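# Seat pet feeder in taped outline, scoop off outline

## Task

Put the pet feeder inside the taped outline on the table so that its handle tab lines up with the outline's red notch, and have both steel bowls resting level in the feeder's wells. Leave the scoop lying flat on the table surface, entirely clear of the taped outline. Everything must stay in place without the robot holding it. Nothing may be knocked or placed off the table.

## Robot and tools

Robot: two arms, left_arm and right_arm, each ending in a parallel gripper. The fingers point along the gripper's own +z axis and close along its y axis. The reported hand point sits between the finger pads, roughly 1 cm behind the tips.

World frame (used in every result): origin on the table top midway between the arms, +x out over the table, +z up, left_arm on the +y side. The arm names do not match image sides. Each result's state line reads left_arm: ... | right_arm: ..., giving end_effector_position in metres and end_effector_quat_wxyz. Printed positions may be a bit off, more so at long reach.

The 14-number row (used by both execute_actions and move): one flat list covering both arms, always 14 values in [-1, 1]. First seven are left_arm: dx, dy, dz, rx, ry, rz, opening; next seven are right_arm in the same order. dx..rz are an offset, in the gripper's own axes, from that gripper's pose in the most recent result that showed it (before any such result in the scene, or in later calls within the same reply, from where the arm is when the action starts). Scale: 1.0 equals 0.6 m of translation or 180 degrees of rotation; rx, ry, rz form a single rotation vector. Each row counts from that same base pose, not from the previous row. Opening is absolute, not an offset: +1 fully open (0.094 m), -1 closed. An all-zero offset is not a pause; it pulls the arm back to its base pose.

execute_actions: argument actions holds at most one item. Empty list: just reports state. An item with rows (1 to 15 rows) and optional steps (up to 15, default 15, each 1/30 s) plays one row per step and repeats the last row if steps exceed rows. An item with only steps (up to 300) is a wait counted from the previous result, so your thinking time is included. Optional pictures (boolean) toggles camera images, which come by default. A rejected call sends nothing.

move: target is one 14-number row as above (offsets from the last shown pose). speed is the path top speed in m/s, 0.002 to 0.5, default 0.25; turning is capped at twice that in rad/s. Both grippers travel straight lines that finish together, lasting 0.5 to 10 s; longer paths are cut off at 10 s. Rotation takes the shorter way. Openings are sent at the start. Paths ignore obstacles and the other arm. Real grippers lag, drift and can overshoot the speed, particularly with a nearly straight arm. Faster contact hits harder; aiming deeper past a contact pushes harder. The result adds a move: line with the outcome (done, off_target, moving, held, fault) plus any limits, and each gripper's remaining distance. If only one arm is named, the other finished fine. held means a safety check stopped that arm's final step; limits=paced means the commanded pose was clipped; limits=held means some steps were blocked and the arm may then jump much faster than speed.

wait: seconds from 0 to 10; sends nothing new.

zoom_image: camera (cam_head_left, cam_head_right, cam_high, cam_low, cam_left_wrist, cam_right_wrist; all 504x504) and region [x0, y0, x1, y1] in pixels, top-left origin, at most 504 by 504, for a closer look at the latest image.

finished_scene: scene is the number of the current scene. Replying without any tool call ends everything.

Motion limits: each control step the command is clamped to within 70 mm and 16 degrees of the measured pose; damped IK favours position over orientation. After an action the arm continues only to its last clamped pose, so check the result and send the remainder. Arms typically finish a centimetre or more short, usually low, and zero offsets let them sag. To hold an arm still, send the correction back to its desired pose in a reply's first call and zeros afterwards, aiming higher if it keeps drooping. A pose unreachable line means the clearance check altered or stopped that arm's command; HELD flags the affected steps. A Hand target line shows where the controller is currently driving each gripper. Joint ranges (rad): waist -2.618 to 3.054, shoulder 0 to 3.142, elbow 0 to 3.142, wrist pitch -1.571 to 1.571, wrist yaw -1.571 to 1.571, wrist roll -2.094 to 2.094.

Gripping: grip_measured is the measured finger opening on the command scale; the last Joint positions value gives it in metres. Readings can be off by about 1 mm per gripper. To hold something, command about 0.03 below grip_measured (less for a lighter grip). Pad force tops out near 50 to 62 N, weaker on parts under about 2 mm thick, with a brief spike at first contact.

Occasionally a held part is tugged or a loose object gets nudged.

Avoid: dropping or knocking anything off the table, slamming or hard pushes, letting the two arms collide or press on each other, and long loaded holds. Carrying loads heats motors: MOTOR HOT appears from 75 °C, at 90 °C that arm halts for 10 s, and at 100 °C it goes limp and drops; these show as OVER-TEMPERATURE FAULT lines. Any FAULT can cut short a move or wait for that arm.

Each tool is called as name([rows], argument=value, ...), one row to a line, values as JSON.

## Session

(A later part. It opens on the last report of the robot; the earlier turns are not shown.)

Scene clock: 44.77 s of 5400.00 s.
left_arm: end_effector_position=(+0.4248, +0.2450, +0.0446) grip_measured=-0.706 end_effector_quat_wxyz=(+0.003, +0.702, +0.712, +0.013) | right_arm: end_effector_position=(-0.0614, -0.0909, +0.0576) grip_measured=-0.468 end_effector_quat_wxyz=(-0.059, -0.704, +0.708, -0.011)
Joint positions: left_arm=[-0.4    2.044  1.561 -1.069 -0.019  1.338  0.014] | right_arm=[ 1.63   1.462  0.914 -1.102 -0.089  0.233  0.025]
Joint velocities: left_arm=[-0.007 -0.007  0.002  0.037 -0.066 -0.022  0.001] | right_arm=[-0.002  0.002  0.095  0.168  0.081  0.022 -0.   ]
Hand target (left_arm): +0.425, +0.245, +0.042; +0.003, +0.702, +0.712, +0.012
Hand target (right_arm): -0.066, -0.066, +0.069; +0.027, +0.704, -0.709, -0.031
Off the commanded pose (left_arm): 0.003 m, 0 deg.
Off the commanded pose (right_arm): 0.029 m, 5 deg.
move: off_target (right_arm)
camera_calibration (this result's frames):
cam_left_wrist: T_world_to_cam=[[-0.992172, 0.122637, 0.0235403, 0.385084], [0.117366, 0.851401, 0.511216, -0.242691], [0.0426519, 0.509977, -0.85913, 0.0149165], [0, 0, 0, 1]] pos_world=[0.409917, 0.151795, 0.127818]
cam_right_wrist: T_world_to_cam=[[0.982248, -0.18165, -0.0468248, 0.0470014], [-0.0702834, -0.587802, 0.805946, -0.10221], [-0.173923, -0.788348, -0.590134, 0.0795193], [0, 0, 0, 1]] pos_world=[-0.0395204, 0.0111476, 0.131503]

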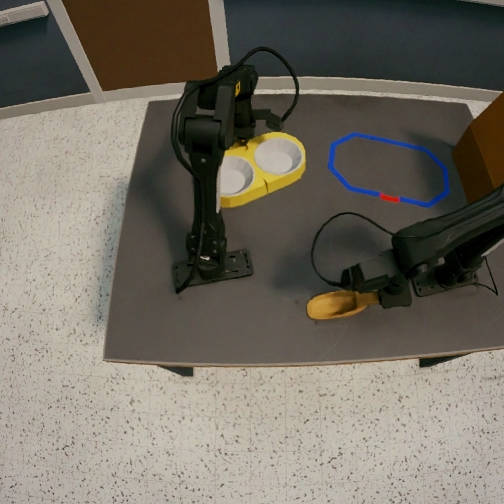

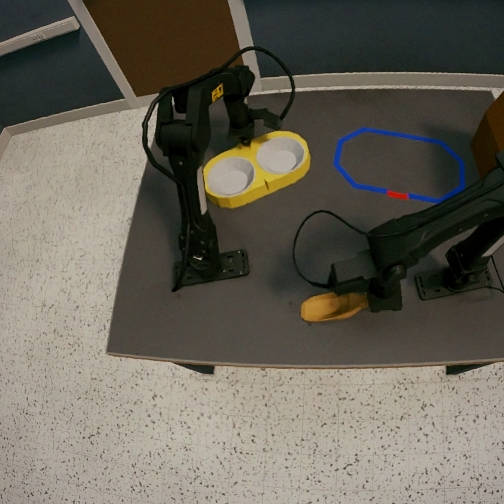

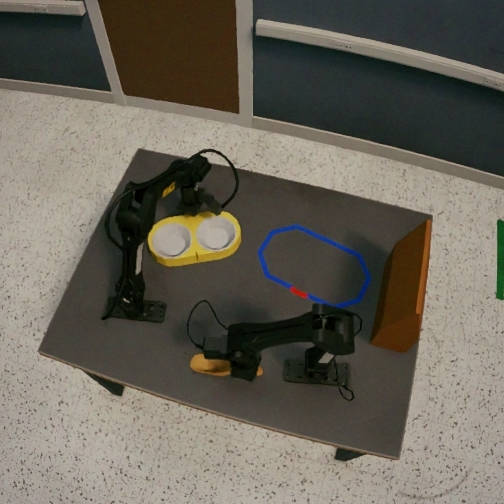

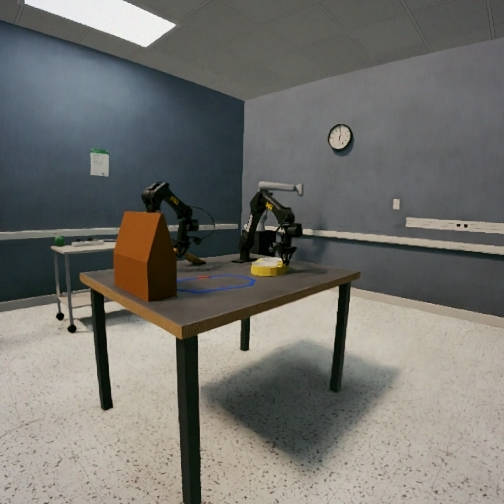

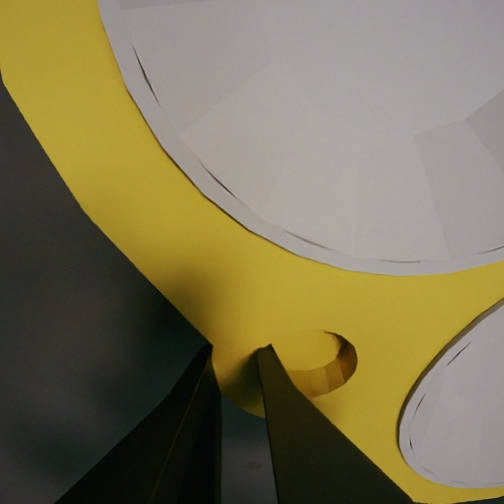

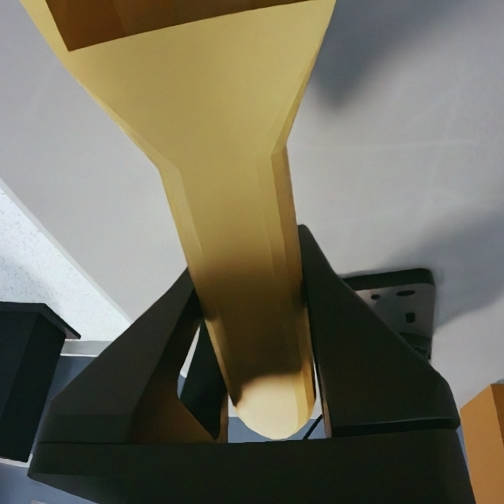

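move(target=[0.06,-0.158,0,0,0,-0.39,-0.8,-0.04,0,0.058,0,-0.02,0,-0.55], speed=0.15)

Scene clock: 51.67 s of 5400.00 s.
left_arm: end_effector_position=(+0.3299, +0.2786, +0.0445) grip_measured=-0.707 end_effector_quat_wxyz=(+0.001, +0.188, +0.982, +0.012) | right_arm: end_effector_position=(-0.0680, -0.0583, +0.0361) grip_measured=-0.468 end_effector_quat_wxyz=(-0.023, -0.705, +0.707, +0.042)
Joint positions: left_arm=[-0.361  1.697  1.101 -0.973 -0.024  0.199  0.014] | right_arm=[ 1.63   1.499  0.858 -0.882 -0.083  0.236  0.025]
Joint velocities: left_arm=[ 0.007 -0.007  0.007 -0.037  0.007 -0.139  0.   ] | right_arm=[-0.002  0.012 -0.012 -0.095  0.051 -0.051 -0.001]
Hand target (left_arm): +0.330, +0.281, +0.042; +0.010, +0.165, +0.986, +0.008
Hand target (right_arm): -0.064, -0.071, +0.022; +0.036, +0.704, -0.710, -0.012
Off the commanded pose (left_arm): 0.002 m, 3 deg.
Off the commanded pose (right_arm): 0.020 m, 4 deg.
move: off_target (left_arm, right_arm)
camera_calibration (this result's frames):
cam_left_wrist: T_world_to_cam=[[-0.493599, -0.869437, 0.0209661, 0.398843], [-0.74752, 0.436458, 0.500718, 0.141264], [-0.444494, 0.231481, -0.865357, 0.240293], [0, 0, 0, 1]] pos_world=[0.409275, 0.22949, 0.128843]
cam_right_wrist: T_world_to_cam=[[0.980142, -0.175395, -0.0925067, 0.0602715], [-0.0538134, -0.684277, 0.727234, -0.0678456], [-0.190853, -0.707815, -0.680128, 0.0981829], [0, 0, 0, 1]] pos_world=[-0.0439871, 0.0336414, 0.121692]

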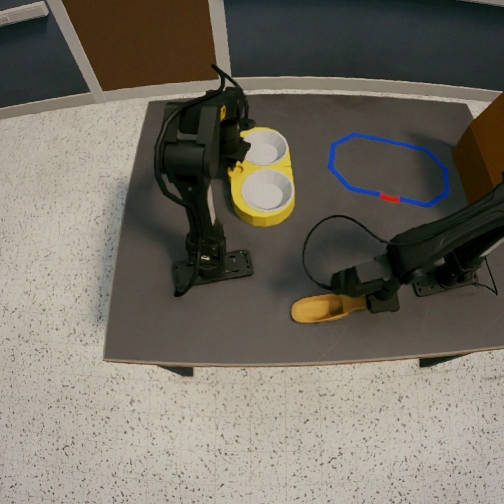

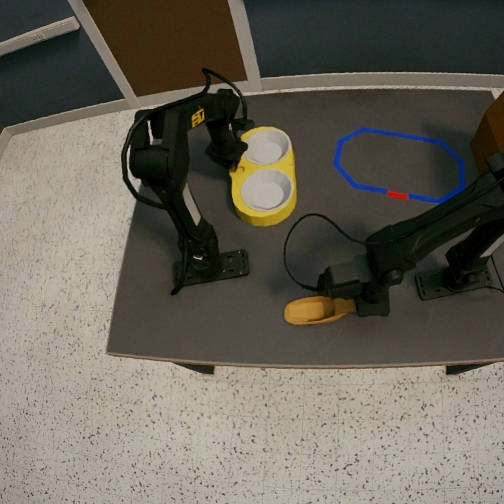

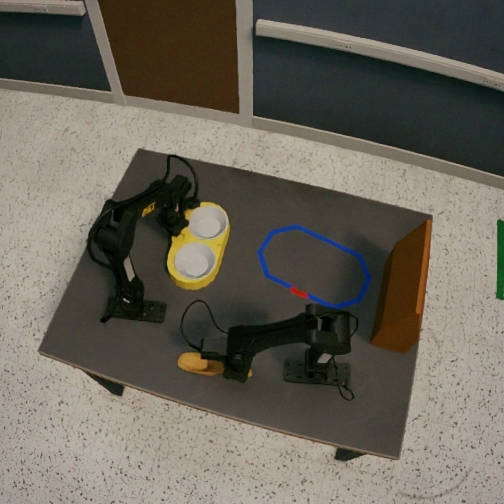

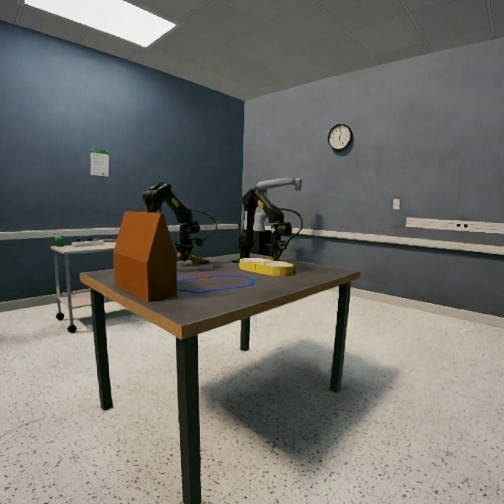

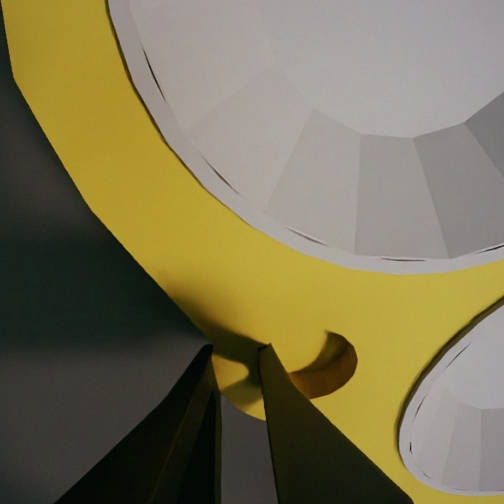

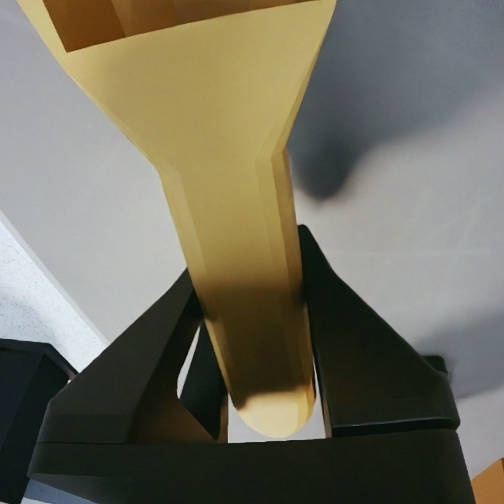

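move(target=[0,0,0,0,0,0,-0.8,0,0,0,0,0,0,0.2])

move(target=[-0.172,-0.703,-0.017,0,0,-0.4,-0.8,0.08,0.03,-0.13,0,0,0,0.2], speed=0.13)

Scene clock: 55.87 s of 5400.00 s.
left_arm: end_effector_position=(+0.3296, +0.2787, +0.0446) grip_measured=-0.707 end_effector_quat_wxyz=(+0.001, +0.189, +0.982, +0.012) | right_arm: end_effector_position=(-0.0681, -0.0582, +0.0361) grip_measured=+0.197 end_effector_quat_wxyz=(-0.022, -0.705, +0.707, +0.042)
Joint positions: left_arm=[-0.361  1.696  1.101 -0.974 -0.024  0.201  0.014] | right_arm=[ 1.63   1.499  0.858 -0.882 -0.083  0.236  0.056]
Joint velocities: left_arm=[-0.007  0.007  0.002 -0.022  0.007  0.022  0.   ] | right_arm=[-0.012  0.012  0.002  0.022 -0.022 -0.007 -0.   ]
Hand target (left_arm): +0.330, +0.279, +0.045; +0.001, +0.188, +0.982, +0.012
Hand target (right_arm): -0.068, -0.058, +0.036; +0.023, +0.705, -0.707, -0.042
Off the commanded pose (left_arm): 0.000 m, 0 deg.
Off the commanded pose (right_arm): 0.000 m, 0 deg.
After step 90, 0.50 s passed at rest.
move: done
camera_calibration (this result's frames):
cam_left_wrist: T_world_to_cam=[[-0.494908, -0.868686, 0.021227, 0.398967], [-0.74646, 0.437524, 0.501369, 0.140329], [-0.444819, 0.232286, -0.864973, 0.240125], [0, 0, 0, 1]] pos_world=[0.409014, 0.229402, 0.128876]
cam_right_wrist: T_world_to_cam=[[0.980134, -0.175361, -0.0926572, 0.0603161], [-0.0537501, -0.684547, 0.726984, -0.0677894], [-0.190913, -0.707562, -0.680374, 0.0982665], [0, 0, 0, 1]] pos_world=[-0.0440012, 0.0337016, 0.121729]

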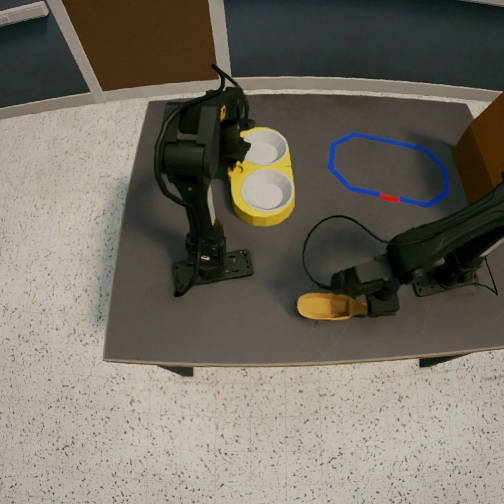

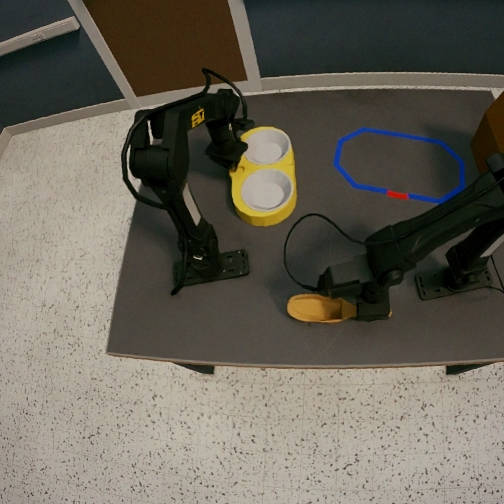

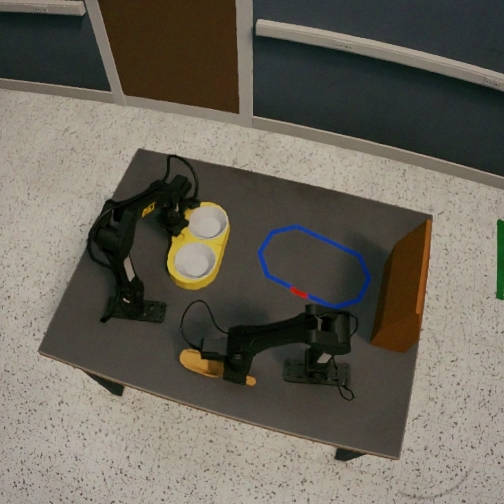

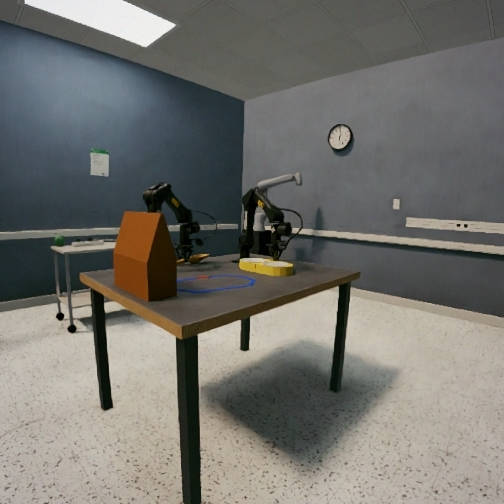

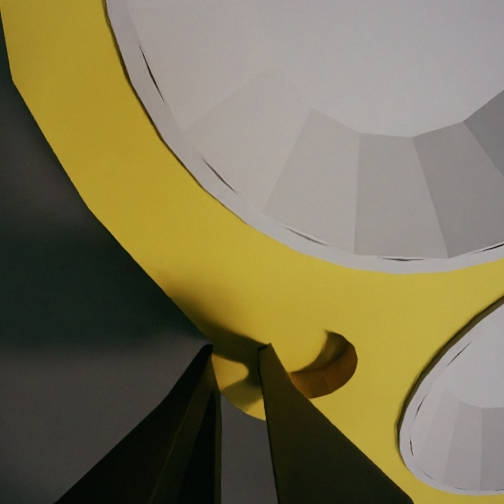

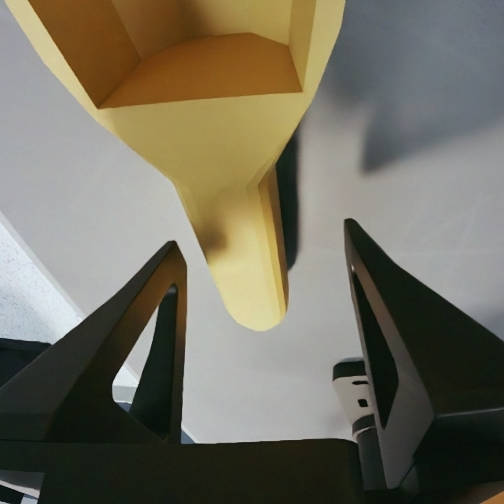

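Scene clock: 61.10 s of 5400.00 s.
left_arm: end_effector_position=(+0.2673, -0.1425, +0.0450) grip_measured=-0.707 end_effector_quat_wxyz=(+0.015, -0.417, +0.908, -0.027) | right_arm: end_effector_position=(-0.0757, -0.1094, +0.1056) grip_measured=+0.197 end_effector_quat_wxyz=(-0.030, -0.704, +0.709, +0.033)
Joint positions: left_arm=[-1.319  2.759  2.823 -1.582 -0.031 -1.997  0.014] | right_arm=[ 1.727  1.263  0.956 -1.231 -0.083  0.336  0.056]
Joint velocities: left_arm=[ 0.002  0.002 -0.012  0.022  0.007 -0.051 -0.   ] | right_arm=[-0.022  0.007 -0.007 -0.037 -0.081 -0.066  0.   ]
Hand target (left_arm): +0.263, -0.146, +0.036; +0.016, -0.423, +0.906, -0.022
Hand target (right_arm): -0.078, -0.108, +0.115; +0.023, +0.705, -0.707, -0.043
Off the commanded pose (left_arm): 0.009 m, 4 deg.
Off the commanded pose (right_arm): 0.009 m, 1 deg.
joint sent to its limit (left arm) — the command would take joint 4 (wrist pitch) past its lower limit, so that joint was sent only as far as its limit.
move: off_target (left_arm)
camera_calibration (this result's frames):
cam_left_wrist: T_world_to_cam=[[0.657496, -0.746253, 0.103947, -0.292037], [-0.689775, -0.540657, 0.481561, 0.124196], [-0.303166, -0.388325, -0.870227, 0.184537], [0, 0, 0, 1]] pos_world=[0.333626, -0.079126, 0.131137]
cam_right_wrist: T_world_to_cam=[[0.979786, -0.1809, -0.0854028, 0.0638726], [-0.0581656, -0.666088, 0.743602, -0.153837], [-0.191404, -0.723604, -0.663146, 0.104193], [0, 0, 0, 1]] pos_world=[-0.0515866, -0.0155199, 0.188943]

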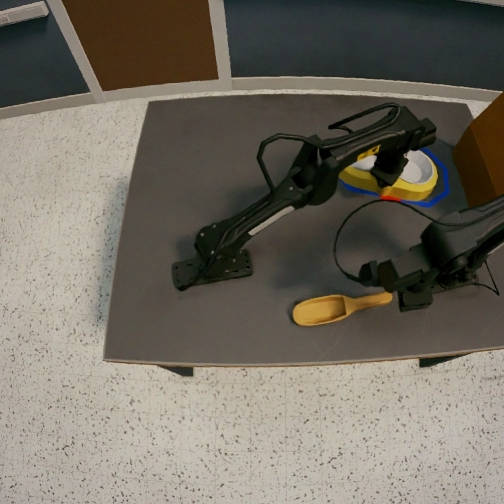

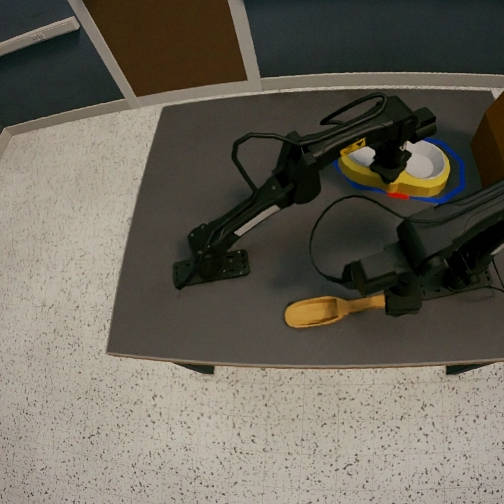

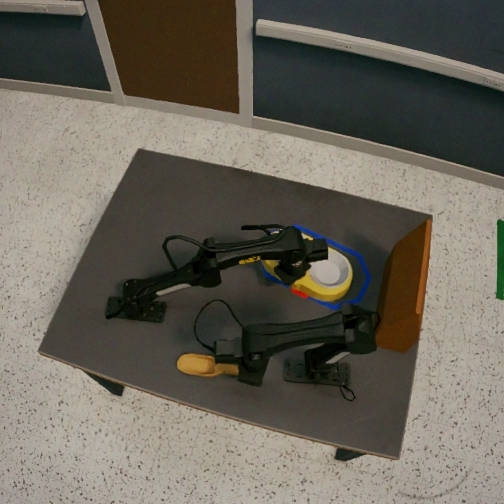

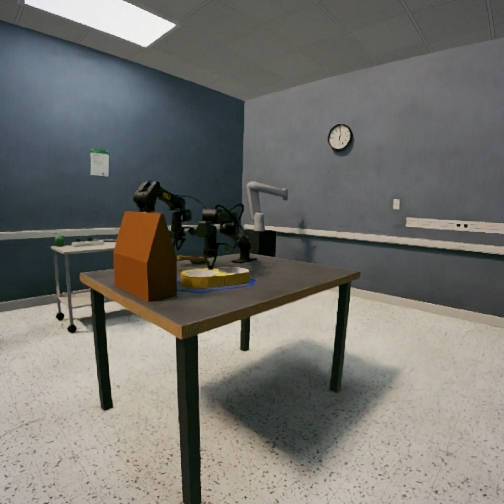

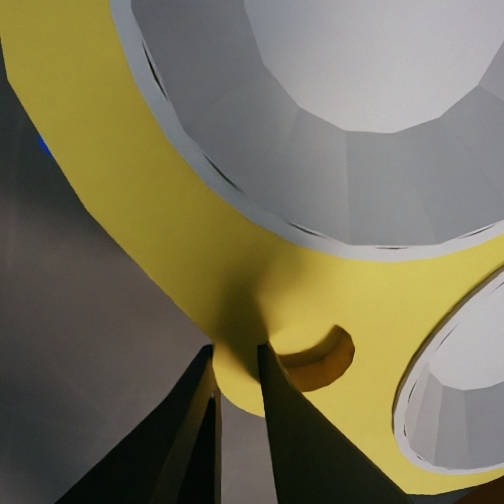

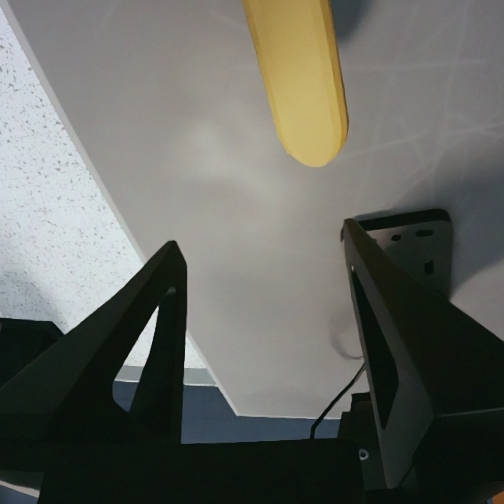

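move(target=[0.024,-0.04,0.003,0.04,0.015,0,-0.73,0,0,0,0,0,0,0.2], speed=0.04)

zoom_image(camera="cam_high", region=[240,210,390,320])

zoom_image(camera="cam_head_right", region=[320,110,480,220])

Scene clock: 66.73 s of 5400.00 s.
left_arm: end_effector_position=(+0.2729, -0.1555, +0.0456) grip_measured=-0.710 end_effector_quat_wxyz=(+0.015, -0.418, +0.907, -0.055) | right_arm: end_effector_position=(-0.0757, -0.1096, +0.1056) grip_measured=+0.197 end_effector_quat_wxyz=(-0.030, -0.703, +0.709, +0.032)
Joint positions: left_arm=[-1.319  2.747  2.798 -1.511 -0.029 -1.999  0.014] | right_arm=[ 1.727  1.263  0.956 -1.232 -0.083  0.336  0.056]
Joint velocities: left_arm=[ 0.017 -0.071 -0.173  0.007 -0.037  0.037  0.002] | right_arm=[-0.007 -0.002  0.007  0.007  0.007 -0.11   0.   ]
Hand target (left_arm): +0.276, -0.169, +0.045; +0.019, -0.415, +0.906, -0.082
Hand target (right_arm): -0.076, -0.109, +0.106; +0.030, +0.704, -0.709, -0.033
Off the commanded pose (left_arm): 0.014 m, 4 deg.
Off the commanded pose (right_arm): 0.000 m, 0 deg.
move: off_target (left_arm)
camera_calibration (this result's frames):
cam_left_wrist: T_world_to_cam=[[0.655529, -0.738383, 0.158343, -0.306209], [-0.700266, -0.515868, 0.493465, 0.126918], [-0.282682, -0.434363, -0.855231, 0.168217], [0, 0, 0, 1]] pos_world=[0.337157, -0.0875591, 0.12972]
cam_right_wrist: T_world_to_cam=[[0.979738, -0.181337, -0.0850272, 0.063689], [-0.0585997, -0.665503, 0.744091, -0.153968], [-0.191517, -0.724032, -0.662645, 0.103962], [0, 0, 0, 1]] pos_world=[-0.0515105, -0.0156452, 0.188872]

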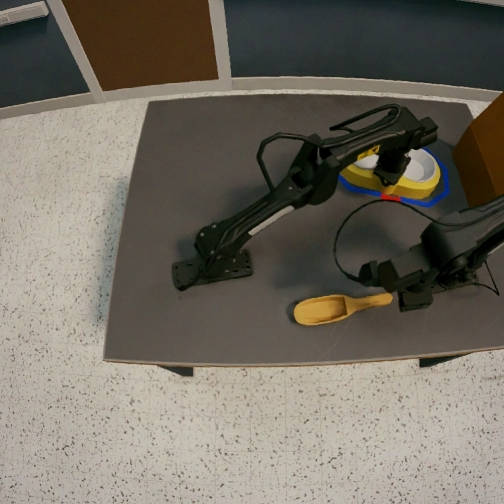

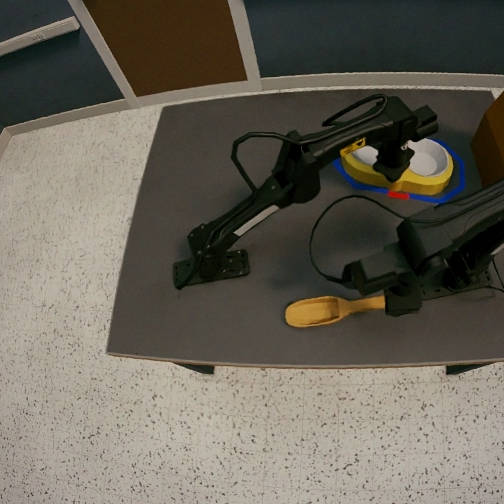

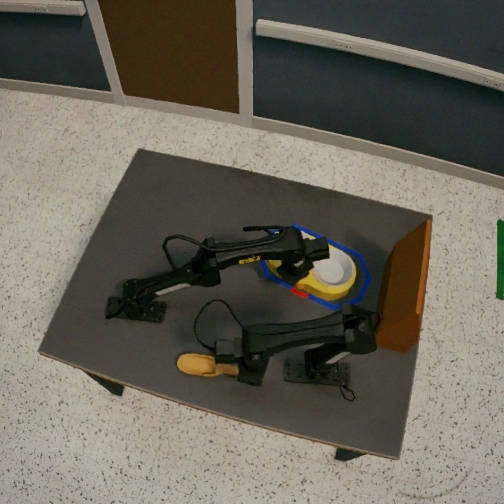

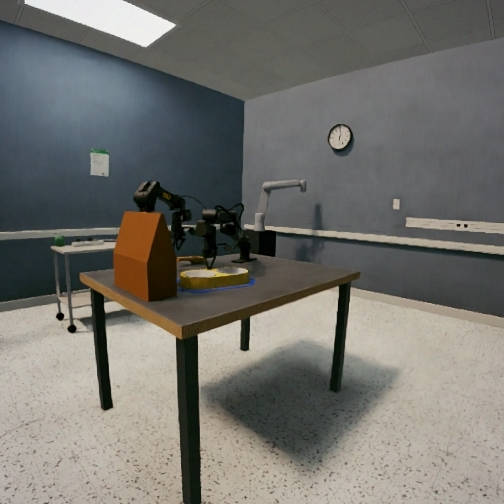

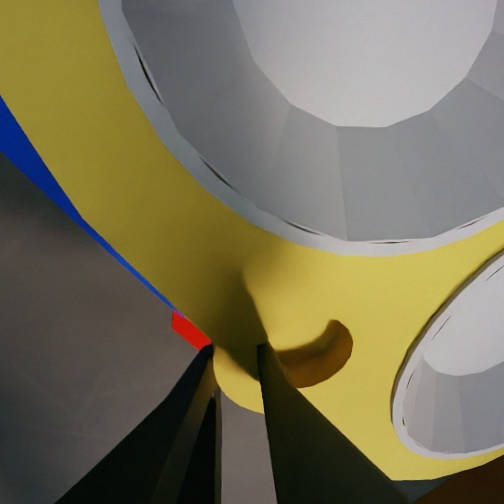

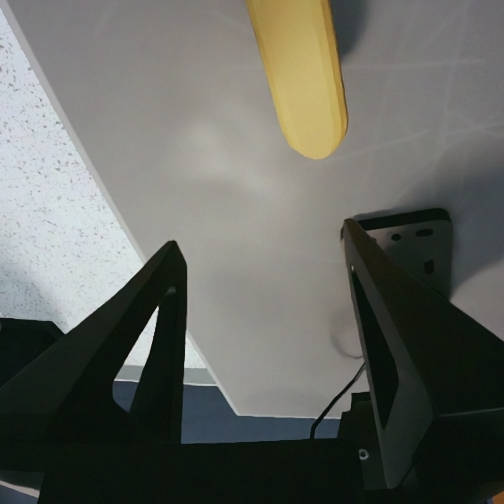

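Region (240, 210, 390, 320) of cam_high's 504x504 image, scaled by 3.360, with more detail than that image has; it fills the top 370 rows of this view, and the rest is white.

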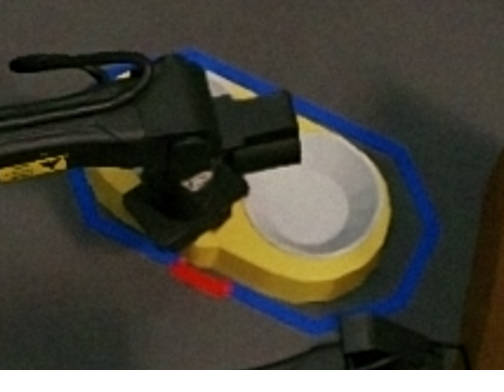

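Region (320, 110, 480, 220) of cam_head_right's 504x504 image, scaled by 3.150, with more detail than that image has; it fills the top 346 rows of this view, and the rest is white.

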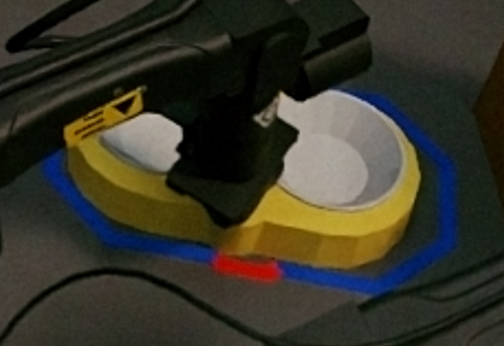

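Another ~1 cm plus slight CCW.

move(target=[0.018,-0.022,0.003,0.035,0.012,-0.025,-0.74,0,0,0,0,0,0,0.2], speed=0.04)

zoom_image(camera="cam_high", region=[240,210,390,320])

zoom_image(camera="cam_head_right", region=[320,110,480,220])

Scene clock: 71.47 s of 5400.00 s.
left_arm: end_effector_position=(+0.2748, -0.1636, +0.0459) grip_measured=-0.713 end_effector_quat_wxyz=(+0.013, -0.446, +0.890, -0.093) | right_arm: end_effector_position=(-0.0757, -0.1096, +0.1056) grip_measured=+0.197 end_effector_quat_wxyz=(-0.030, -0.703, +0.709, +0.032)
Joint positions: left_arm=[-1.323  2.591  2.483 -1.277 -0.032 -2.068  0.013] | right_arm=[ 1.727  1.263  0.956 -1.232 -0.083  0.336  0.056]
Joint velocities: left_arm=[-0.002 -0.007 -0.002  0.022 -0.007 -0.051  0.   ] | right_arm=[-0.007 -0.007 -0.007 -0.022 -0.037  0.007 -0.001]
Hand target (left_arm): +0.276, -0.172, +0.046; +0.017, -0.450, +0.886, -0.112
Hand target (right_arm): -0.076, -0.110, +0.106; +0.030, +0.703, -0.709, -0.032
Off the commanded pose (left_arm): 0.009 m, 3 deg.
Off the commanded pose (right_arm): 0.000 m, 0 deg.
move: off_target (left_arm)
camera_calibration (this result's frames):
cam_left_wrist: T_world_to_cam=[[0.696422, -0.68062, 0.227495, -0.318458], [-0.679441, -0.523312, 0.514301, 0.116041], [-0.230992, -0.512739, -0.826886, 0.137175], [0, 0, 0, 1]] pos_world=[0.33231, -0.0856882, 0.126196]
cam_right_wrist: T_world_to_cam=[[0.979738, -0.181337, -0.0850272, 0.063689], [-0.0585997, -0.665503, 0.744091, -0.153968], [-0.191517, -0.724032, -0.662645, 0.103962], [0, 0, 0, 1]] pos_world=[-0.0515105, -0.0156452, 0.188872]

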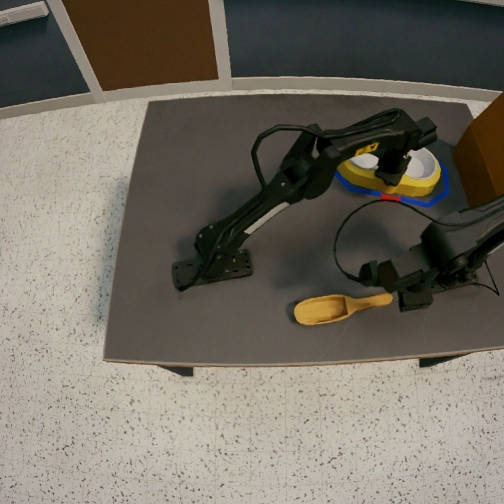

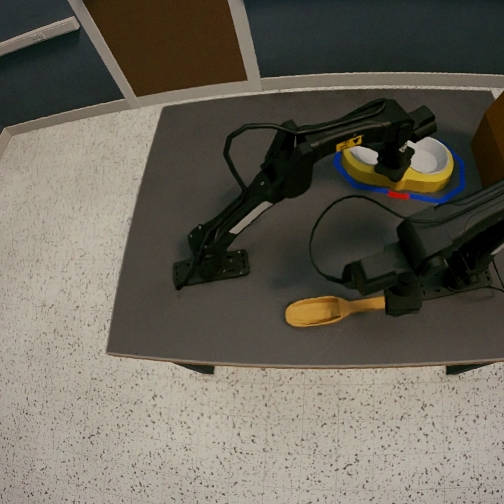

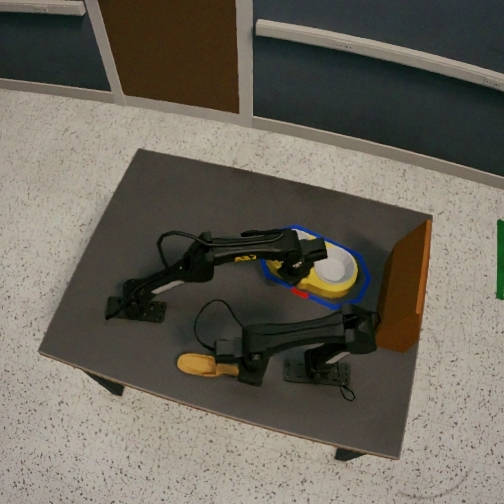

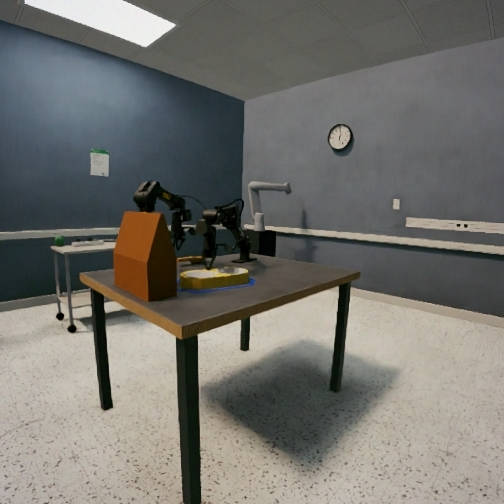

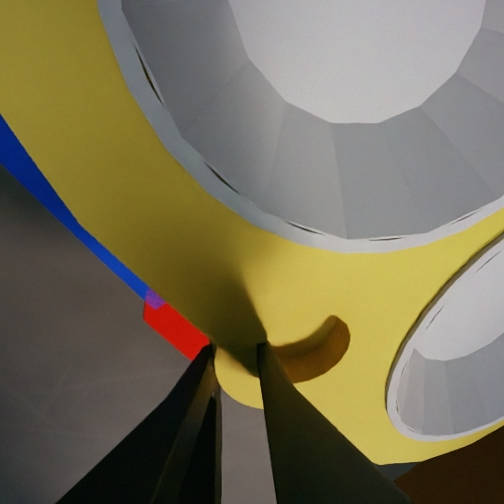

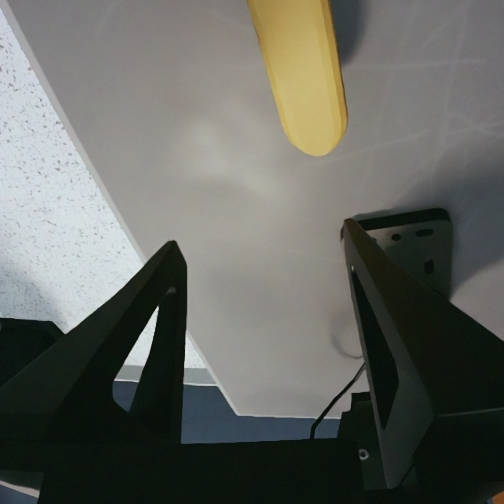

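Region (240, 210, 390, 320) of cam_high's 504x504 image, scaled by 3.360, with more detail than that image has; it fills the top 370 rows of this view, and the rest is white.

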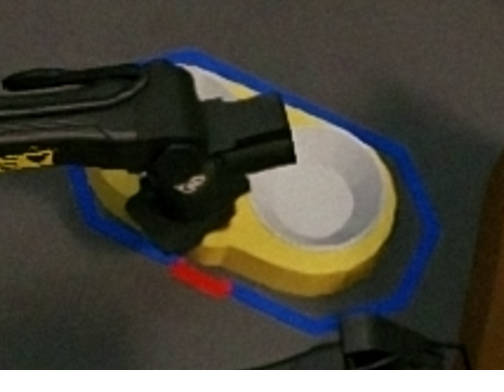

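Region (320, 110, 480, 220) of cam_head_right's 504x504 image, scaled by 3.150, with more detail than that image has; it fills the top 346 rows of this view, and the rest is white.

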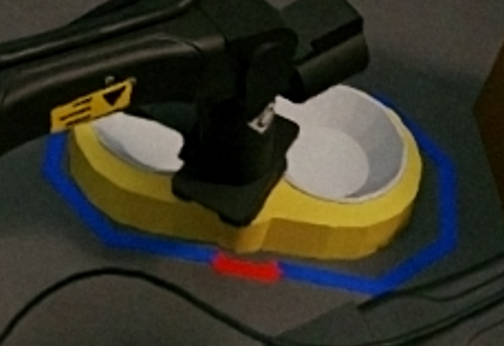

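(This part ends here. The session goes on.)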